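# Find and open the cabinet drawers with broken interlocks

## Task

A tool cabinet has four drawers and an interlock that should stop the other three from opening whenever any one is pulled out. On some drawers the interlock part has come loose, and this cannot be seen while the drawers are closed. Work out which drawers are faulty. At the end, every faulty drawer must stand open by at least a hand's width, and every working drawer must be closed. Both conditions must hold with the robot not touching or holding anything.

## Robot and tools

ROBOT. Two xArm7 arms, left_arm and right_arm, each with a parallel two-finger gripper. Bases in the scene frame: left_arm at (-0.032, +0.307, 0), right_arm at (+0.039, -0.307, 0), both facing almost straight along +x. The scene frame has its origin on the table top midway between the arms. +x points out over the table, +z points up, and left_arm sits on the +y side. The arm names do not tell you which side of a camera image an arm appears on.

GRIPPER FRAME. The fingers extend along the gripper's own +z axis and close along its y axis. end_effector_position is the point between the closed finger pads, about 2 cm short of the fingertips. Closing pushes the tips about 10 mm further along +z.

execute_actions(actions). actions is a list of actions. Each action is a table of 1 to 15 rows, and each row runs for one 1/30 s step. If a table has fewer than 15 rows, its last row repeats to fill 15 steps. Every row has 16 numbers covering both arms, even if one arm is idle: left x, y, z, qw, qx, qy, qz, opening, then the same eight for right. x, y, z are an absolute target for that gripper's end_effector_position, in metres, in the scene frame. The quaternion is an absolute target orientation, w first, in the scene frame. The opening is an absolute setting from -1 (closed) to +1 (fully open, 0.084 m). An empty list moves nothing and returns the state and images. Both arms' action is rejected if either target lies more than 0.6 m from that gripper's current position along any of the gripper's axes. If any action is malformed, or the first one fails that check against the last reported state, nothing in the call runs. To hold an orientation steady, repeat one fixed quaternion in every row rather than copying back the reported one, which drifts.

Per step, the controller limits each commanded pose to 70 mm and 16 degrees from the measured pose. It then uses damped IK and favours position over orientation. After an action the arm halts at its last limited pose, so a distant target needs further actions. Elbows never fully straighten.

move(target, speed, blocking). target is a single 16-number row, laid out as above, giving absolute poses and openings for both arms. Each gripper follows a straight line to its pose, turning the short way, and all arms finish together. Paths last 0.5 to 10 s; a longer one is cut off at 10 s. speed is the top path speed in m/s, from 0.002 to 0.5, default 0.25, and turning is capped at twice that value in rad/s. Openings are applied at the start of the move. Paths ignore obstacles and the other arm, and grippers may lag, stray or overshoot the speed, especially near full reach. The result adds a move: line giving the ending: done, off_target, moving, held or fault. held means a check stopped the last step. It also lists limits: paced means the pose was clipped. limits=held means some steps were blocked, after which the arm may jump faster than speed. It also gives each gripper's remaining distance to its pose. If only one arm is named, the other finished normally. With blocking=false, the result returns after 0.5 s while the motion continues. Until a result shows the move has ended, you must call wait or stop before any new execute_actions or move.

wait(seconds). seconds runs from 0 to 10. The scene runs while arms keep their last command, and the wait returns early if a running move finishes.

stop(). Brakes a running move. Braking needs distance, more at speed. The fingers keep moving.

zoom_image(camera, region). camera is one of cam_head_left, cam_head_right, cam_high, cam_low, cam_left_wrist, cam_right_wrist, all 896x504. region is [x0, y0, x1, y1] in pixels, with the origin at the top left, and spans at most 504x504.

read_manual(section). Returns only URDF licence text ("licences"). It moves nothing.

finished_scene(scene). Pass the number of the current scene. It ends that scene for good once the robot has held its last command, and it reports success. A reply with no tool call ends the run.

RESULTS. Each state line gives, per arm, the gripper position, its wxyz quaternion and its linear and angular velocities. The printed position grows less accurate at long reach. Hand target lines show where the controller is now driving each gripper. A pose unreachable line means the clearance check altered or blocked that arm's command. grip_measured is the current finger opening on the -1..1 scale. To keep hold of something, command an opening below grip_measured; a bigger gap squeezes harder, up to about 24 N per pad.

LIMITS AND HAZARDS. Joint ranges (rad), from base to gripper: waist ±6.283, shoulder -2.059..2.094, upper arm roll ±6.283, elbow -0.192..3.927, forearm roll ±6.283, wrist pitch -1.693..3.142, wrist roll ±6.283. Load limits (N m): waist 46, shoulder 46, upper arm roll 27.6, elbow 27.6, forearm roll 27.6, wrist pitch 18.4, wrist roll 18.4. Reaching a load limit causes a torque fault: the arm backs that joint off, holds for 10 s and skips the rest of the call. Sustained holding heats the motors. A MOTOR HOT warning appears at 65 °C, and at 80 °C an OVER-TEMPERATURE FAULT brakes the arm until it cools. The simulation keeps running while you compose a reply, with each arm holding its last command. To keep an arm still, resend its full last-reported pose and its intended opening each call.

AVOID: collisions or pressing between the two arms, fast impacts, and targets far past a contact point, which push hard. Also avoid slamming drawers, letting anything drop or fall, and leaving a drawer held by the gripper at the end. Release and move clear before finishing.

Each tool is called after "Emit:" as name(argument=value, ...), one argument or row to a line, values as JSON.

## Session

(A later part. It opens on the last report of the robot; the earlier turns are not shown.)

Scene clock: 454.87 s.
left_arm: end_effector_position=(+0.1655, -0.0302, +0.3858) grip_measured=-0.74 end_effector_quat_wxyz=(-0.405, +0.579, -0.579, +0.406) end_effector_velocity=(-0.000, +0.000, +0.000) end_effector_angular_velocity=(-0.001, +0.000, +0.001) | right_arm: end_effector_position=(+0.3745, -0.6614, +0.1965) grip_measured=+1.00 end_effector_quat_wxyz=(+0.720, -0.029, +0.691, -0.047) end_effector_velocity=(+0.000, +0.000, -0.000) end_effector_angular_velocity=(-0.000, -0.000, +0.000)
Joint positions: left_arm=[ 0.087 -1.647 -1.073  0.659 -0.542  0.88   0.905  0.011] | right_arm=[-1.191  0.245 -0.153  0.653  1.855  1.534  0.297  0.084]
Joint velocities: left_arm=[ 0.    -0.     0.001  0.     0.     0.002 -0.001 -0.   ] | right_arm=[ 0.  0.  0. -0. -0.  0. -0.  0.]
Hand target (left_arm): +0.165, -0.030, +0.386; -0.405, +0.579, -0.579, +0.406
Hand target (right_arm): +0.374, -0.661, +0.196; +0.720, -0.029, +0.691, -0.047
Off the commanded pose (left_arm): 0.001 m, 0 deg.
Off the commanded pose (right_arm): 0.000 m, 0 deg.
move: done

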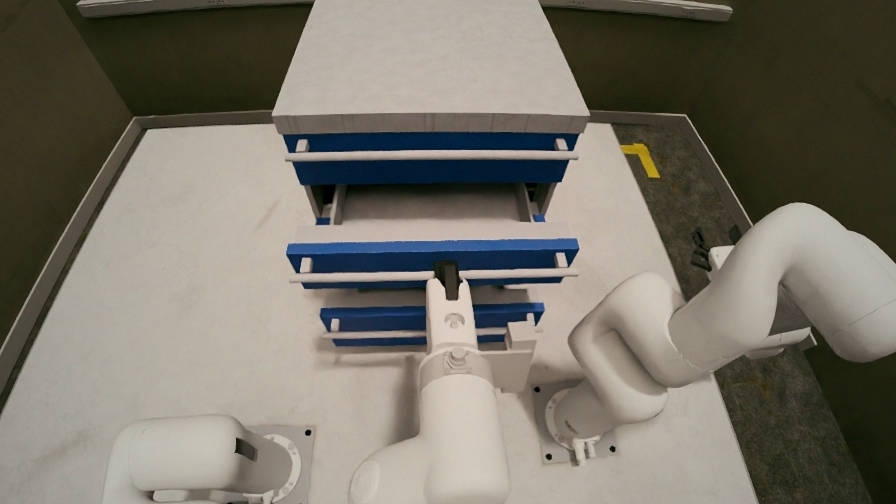

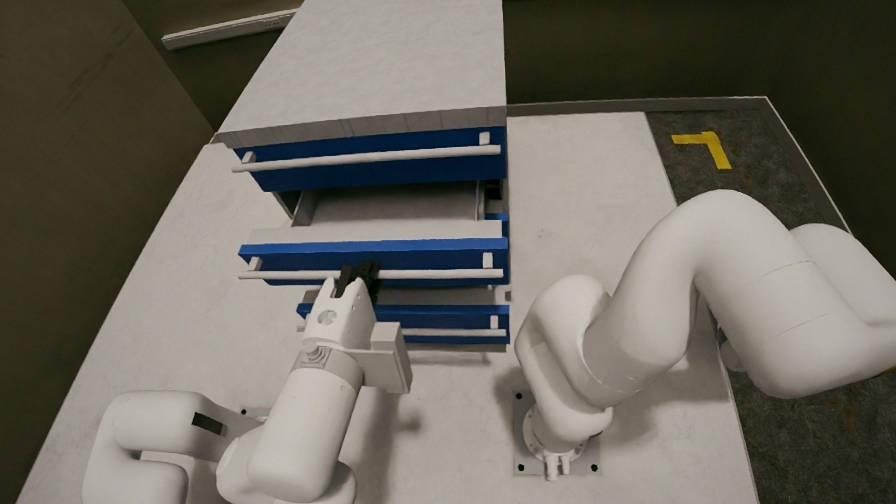

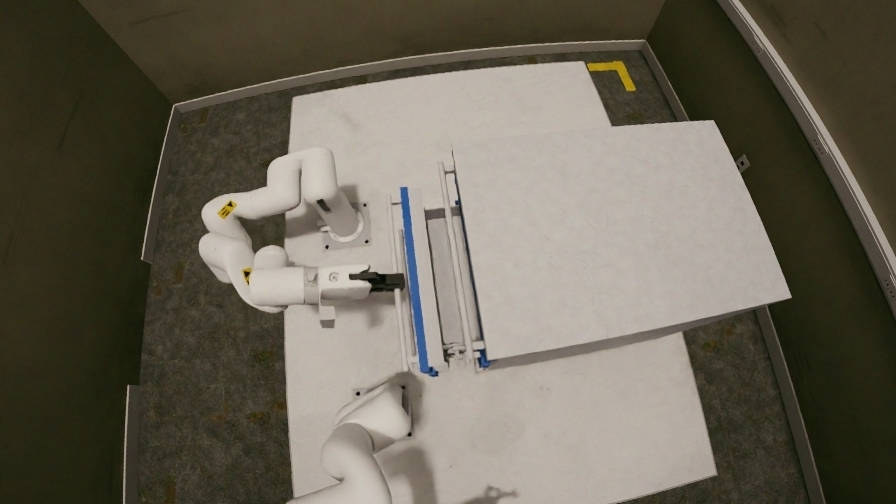

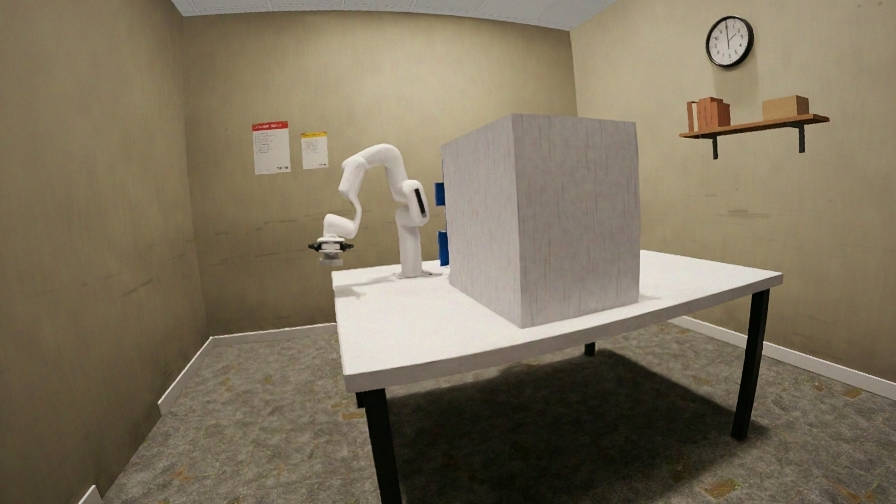

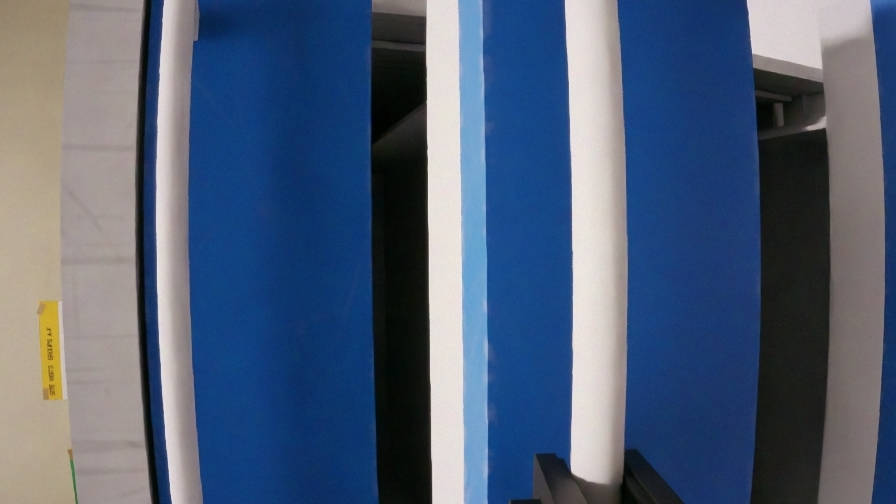

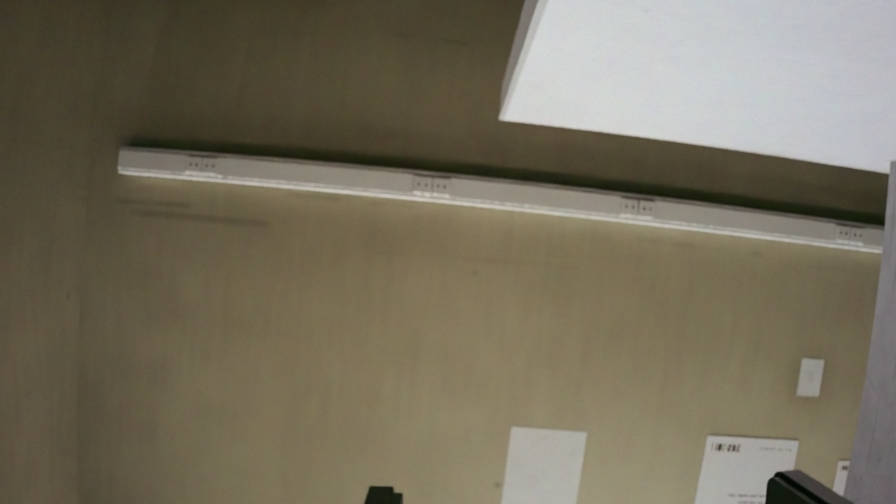

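Emit:
move(
  target=[0.125,-0.03,0.4005,0.4056,-0.5792,0.5792,-0.4056,0.0,0.3745,-0.6614,0.1965,0.72,-0.029,0.691,-0.047,1],
  speed=0.06,
)

Scene clock: 463.13 s.
left_arm: end_effector_position=(+0.1253, -0.0300, +0.4002) grip_measured=-0.01 end_effector_quat_wxyz=(-0.406, +0.579, -0.579, +0.405) end_effector_velocity=(+0.000, +0.000, -0.000) end_effector_angular_velocity=(+0.000, +0.001, +0.002) | right_arm: end_effector_position=(+0.3745, -0.6614, +0.1965) grip_measured=+1.00 end_effector_quat_wxyz=(+0.720, -0.029, +0.691, -0.047) end_effector_velocity=(+0.000, -0.000, -0.000) end_effector_angular_velocity=(-0.001, +0.001, -0.000)
Joint positions: left_arm=[ 0.032 -1.689 -1.019  0.714 -0.485  1.011  0.877  0.044] | right_arm=[-1.191  0.245 -0.153  0.653  1.855  1.534  0.297  0.084]
Joint velocities: left_arm=[ 0.001  0.     0.     0.     0.001  0.002 -0.     0.   ] | right_arm=[ 0.     0.    -0.     0.    -0.    -0.001 -0.    -0.   ]
Hand target (left_arm): +0.125, -0.030, +0.400; -0.406, +0.579, -0.579, +0.406
Hand target (right_arm): +0.375, -0.661, +0.196; +0.720, -0.029, +0.691, -0.047
Off the commanded pose (left_arm): 0.000 m, 0 deg.
Off the commanded pose (right_arm): 0.000 m, 0 deg.
move: done

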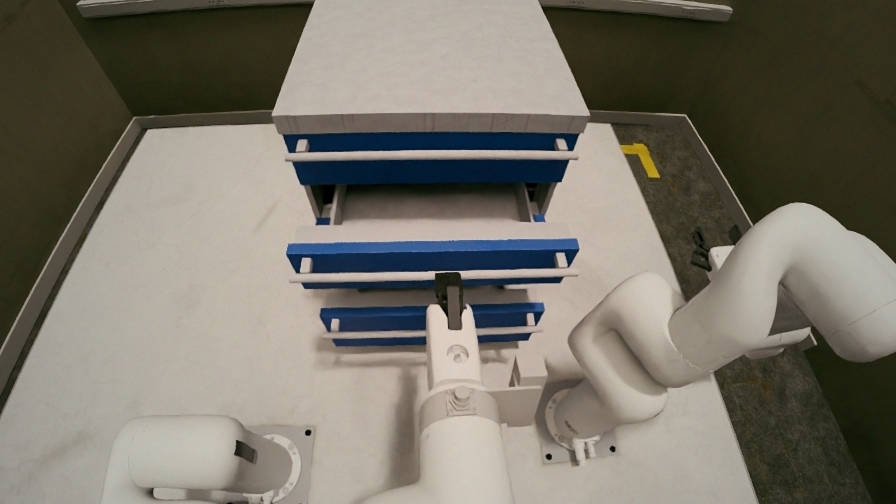

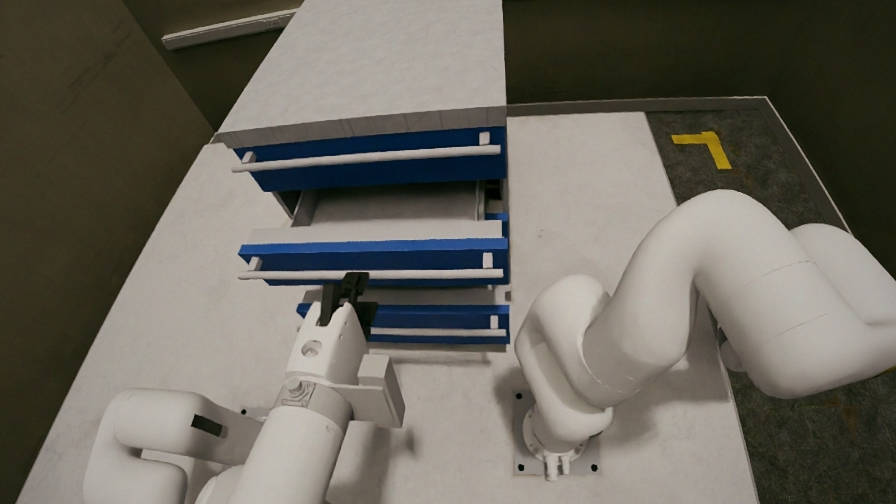

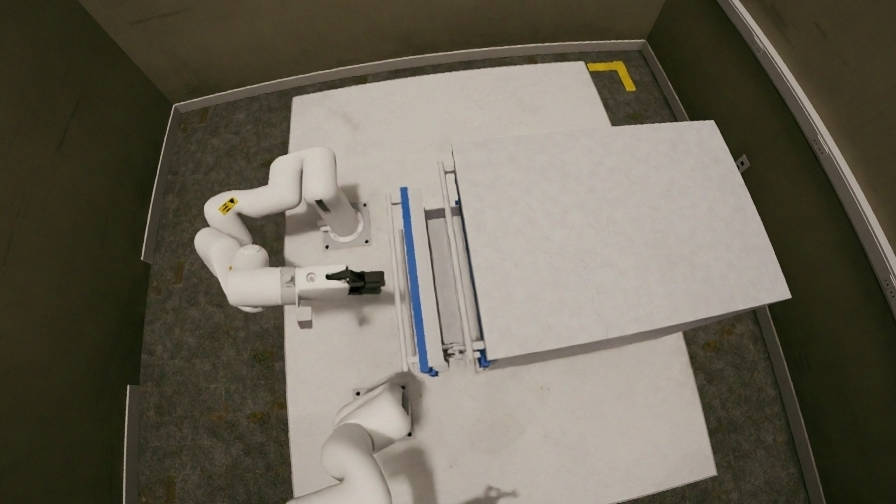

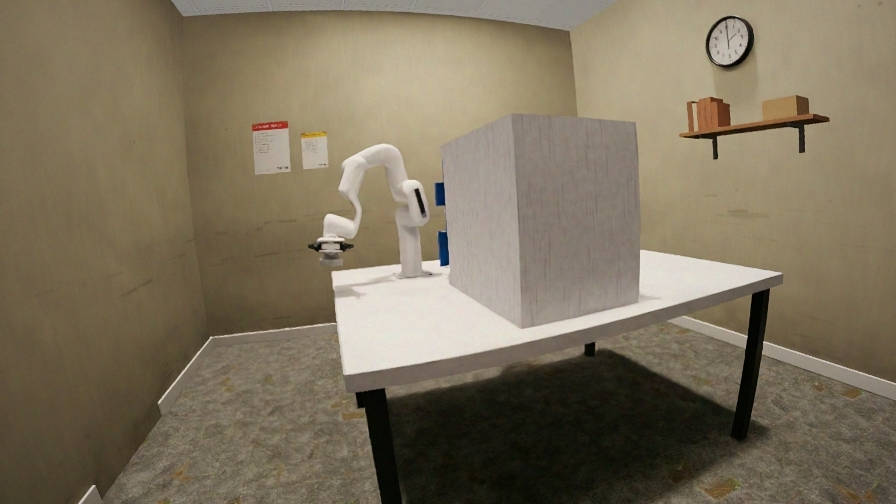

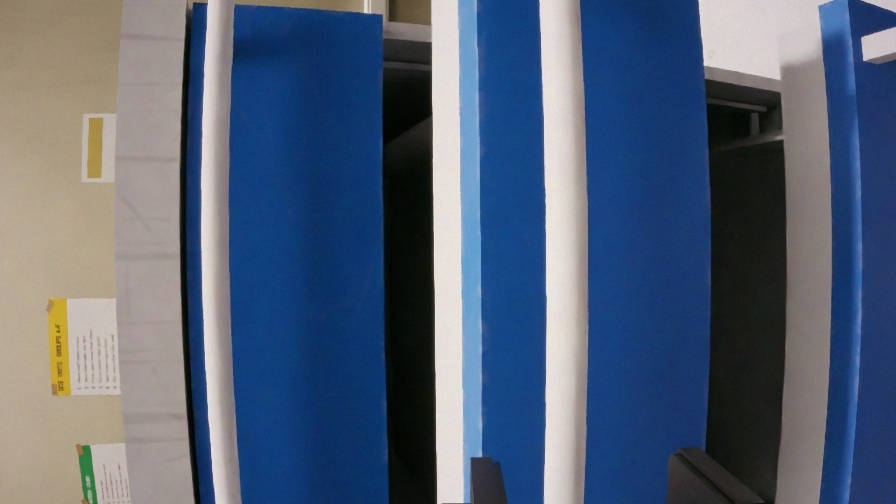

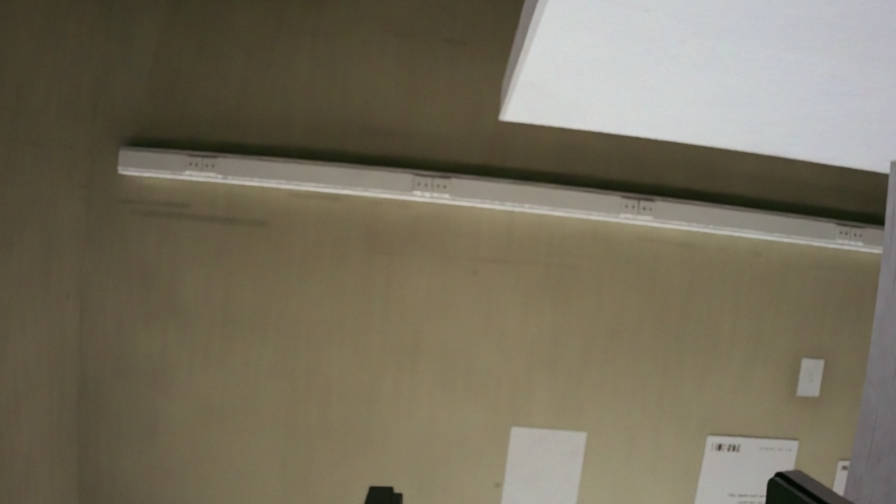

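Emit:
move(
  target=[0.14,-0.03,0.495,0.4056,-0.5792,0.5792,-0.4056,0.0,0.3745,-0.6614,0.1965,0.72,-0.029,0.691,-0.047,1],
  speed=0.18,
)

Emit:
move(
  target=[0.256,-0.03,0.4978,0.4056,-0.5792,0.5792,-0.4056,0.0,0.3745,-0.6614,0.1965,0.72,-0.029,0.691,-0.047,1],
  speed=0.18,
)

Scene clock: 476.17 s.
left_arm: end_effector_position=(+0.1397, -0.0307, +0.4942) grip_measured=-0.01 end_effector_quat_wxyz=(-0.406, +0.579, -0.580, +0.405) end_effector_velocity=(-0.001, -0.000, +0.002) end_effector_angular_velocity=(-0.002, -0.002, -0.002) | right_arm: end_effector_position=(+0.3745, -0.6614, +0.1965) grip_measured=+1.00 end_effector_quat_wxyz=(+0.720, -0.029, +0.691, -0.047) end_effector_velocity=(-0.000, -0.000, -0.000) end_effector_angular_velocity=(+0.000, +0.000, -0.001)
Joint positions: left_arm=[ 0.175 -1.523 -0.842  0.914 -0.388  1.036  0.984  0.044] | right_arm=[-1.191  0.245 -0.153  0.653  1.855  1.534  0.297  0.084]
Joint velocities: left_arm=[0.    0.001 0.004 0.004 0.001 0.001 0.001 0.   ] | right_arm=[-0.001  0.     0.    -0.    -0.    -0.    -0.    -0.   ]
Hand target (left_arm): +0.140, -0.030, +0.495; -0.405, +0.579, -0.580, +0.406
Hand target (right_arm): +0.374, -0.661, +0.196; +0.720, -0.029, +0.691, -0.047
Off the commanded pose (left_arm): 0.001 m, 0 deg.
Off the commanded pose (right_arm): 0.000 m, 0 deg.
move: done

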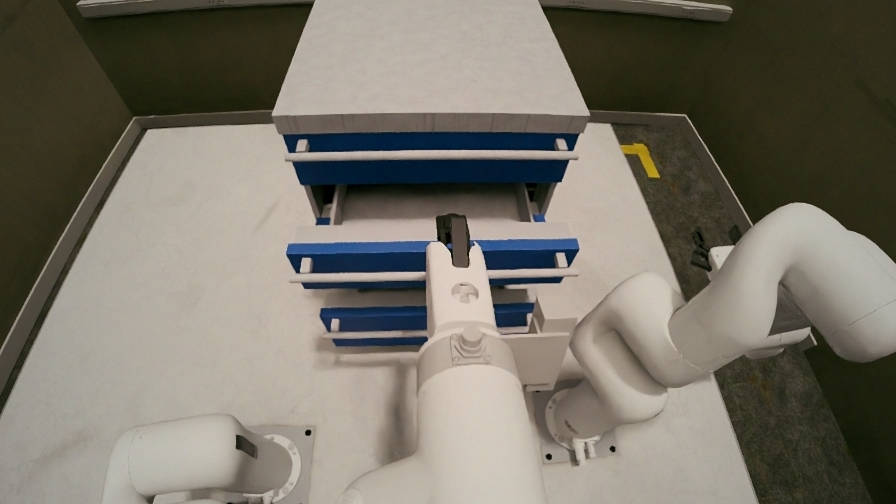

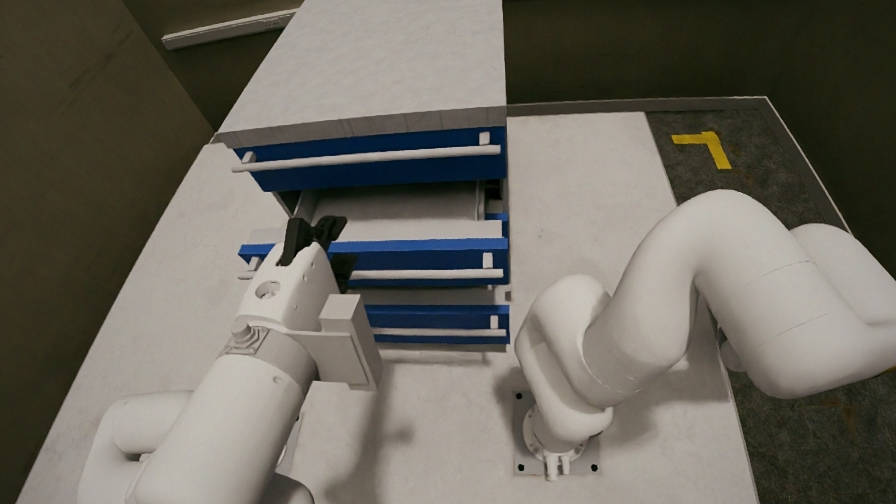

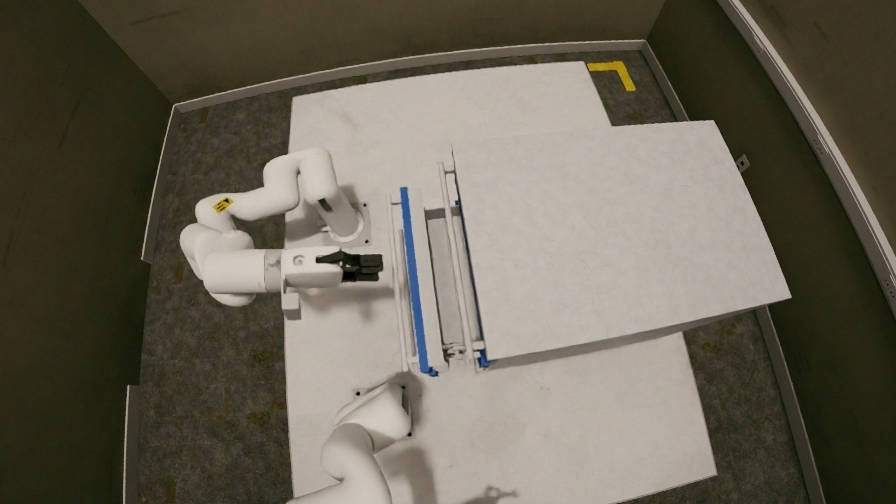

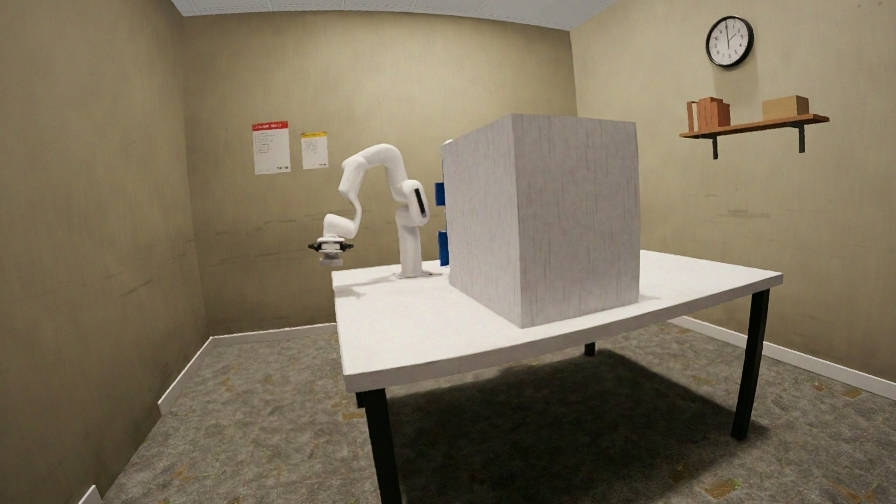

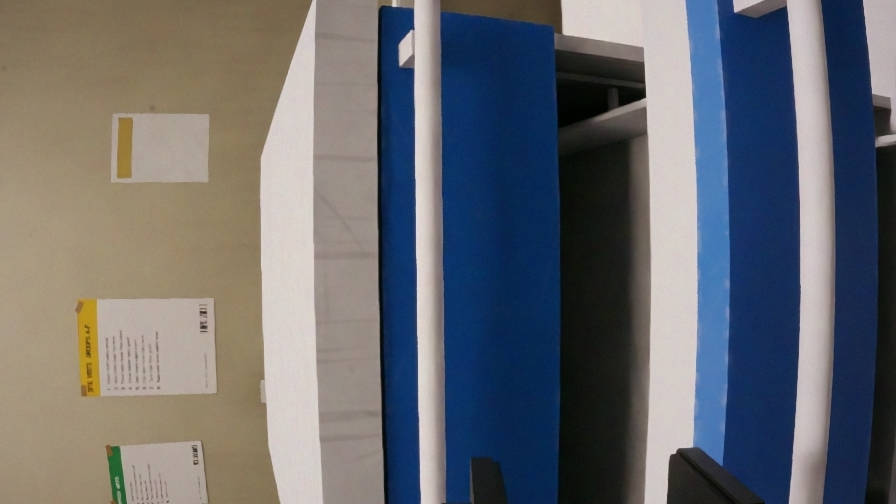

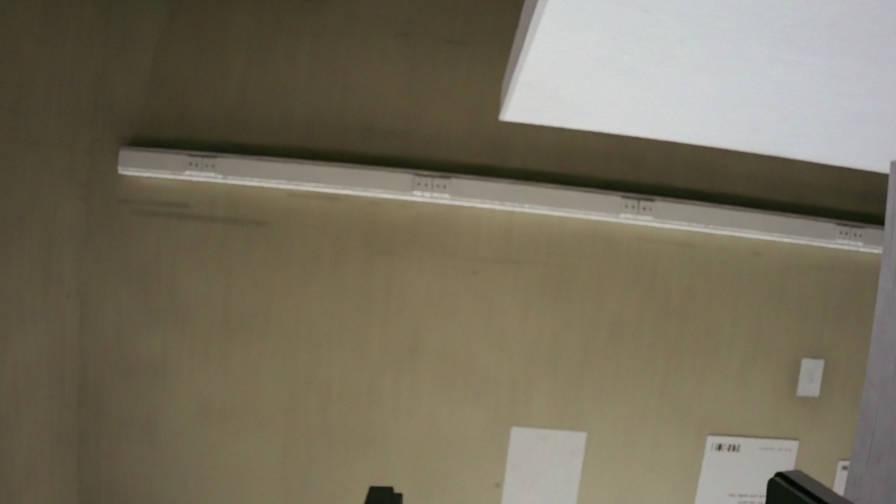

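Scene clock: 477.27 s.
left_arm: end_effector_position=(+0.2553, -0.0304, +0.4980) grip_measured=-0.01 end_effector_quat_wxyz=(-0.406, +0.579, -0.579, +0.406) end_effector_velocity=(+0.004, +0.004, -0.002) end_effector_angular_velocity=(-0.002, +0.008, +0.010) | right_arm: end_effector_position=(+0.3745, -0.6614, +0.1965) grip_measured=+1.00 end_effector_quat_wxyz=(+0.720, -0.029, +0.691, -0.047) end_effector_velocity=(-0.000, +0.000, +0.000) end_effector_angular_velocity=(+0.001, -0.000, -0.000)
Joint positions: left_arm=[ 0.373 -1.322 -0.911  0.899 -0.45   0.745  1.078  0.044] | right_arm=[-1.191  0.245 -0.153  0.653  1.855  1.534  0.297  0.084]
Joint velocities: left_arm=[ 0.005  0.004  0.001 -0.006 -0.    -0.     0.    -0.   ] | right_arm=[-0.     0.    -0.    -0.    -0.     0.001  0.     0.   ]
Hand target (left_arm): +0.256, -0.030, +0.498; -0.406, +0.579, -0.579, +0.406
Hand target (right_arm): +0.374, -0.661, +0.197; +0.720, -0.029, +0.691, -0.047
Off the commanded pose (left_arm): 0.001 m, 0 deg.
Off the commanded pose (right_arm): 0.000 m, 0 deg.
move: done

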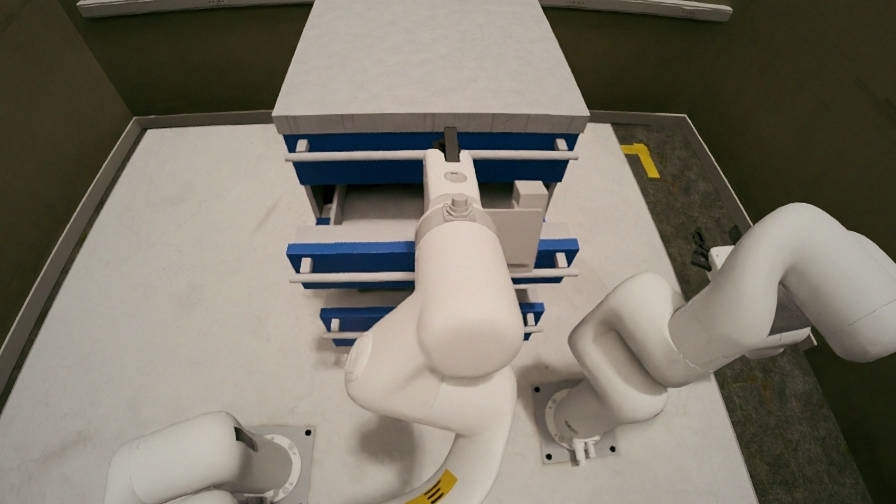

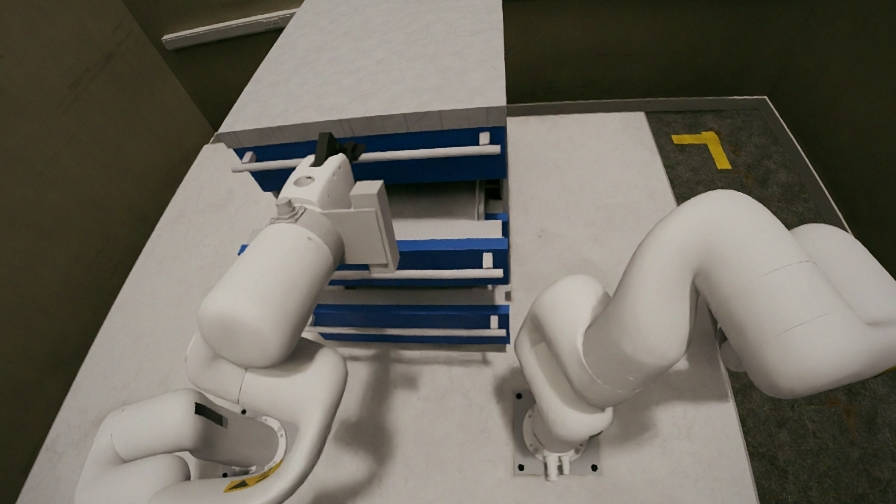

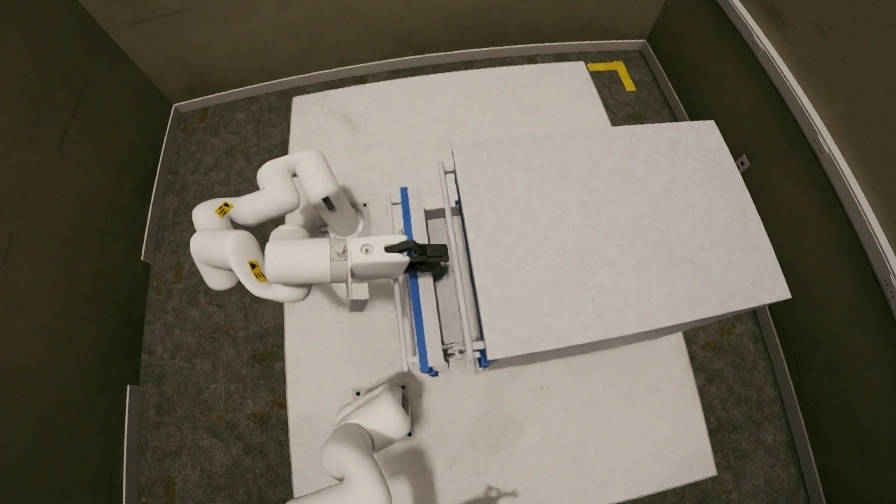

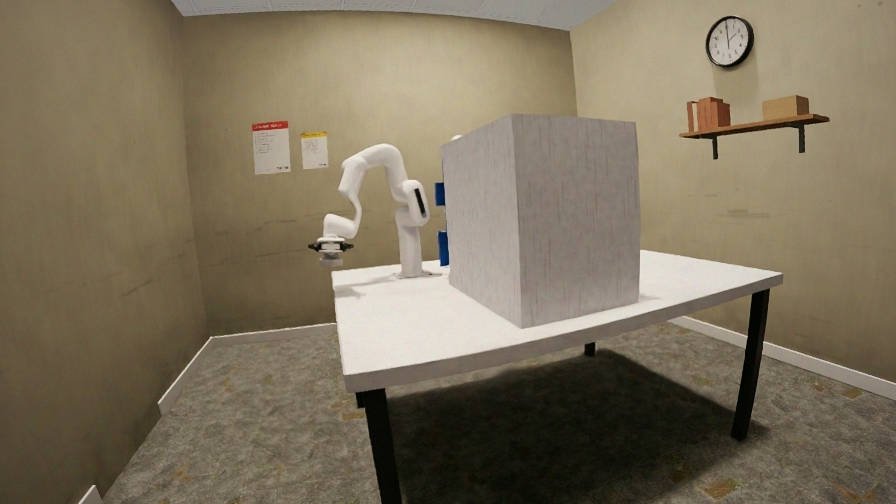

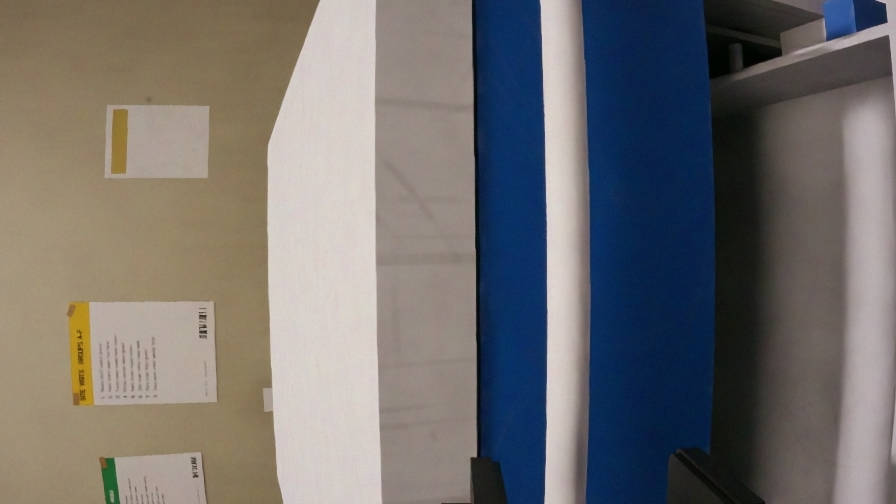

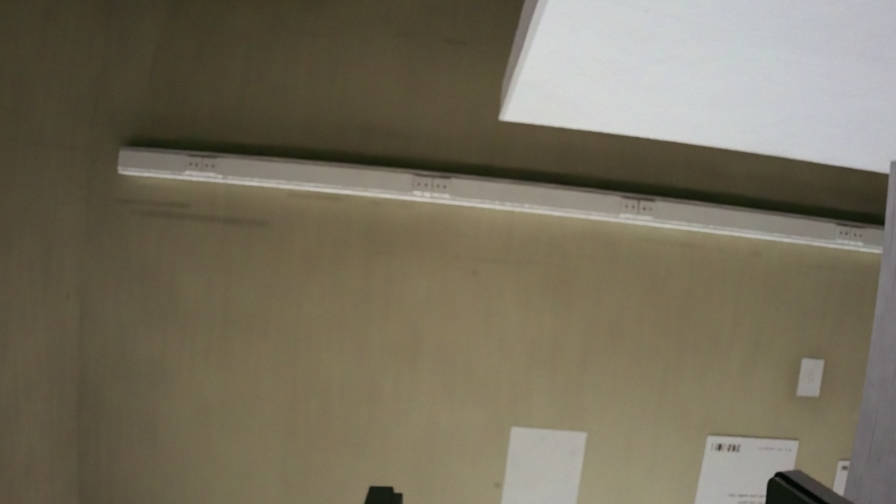

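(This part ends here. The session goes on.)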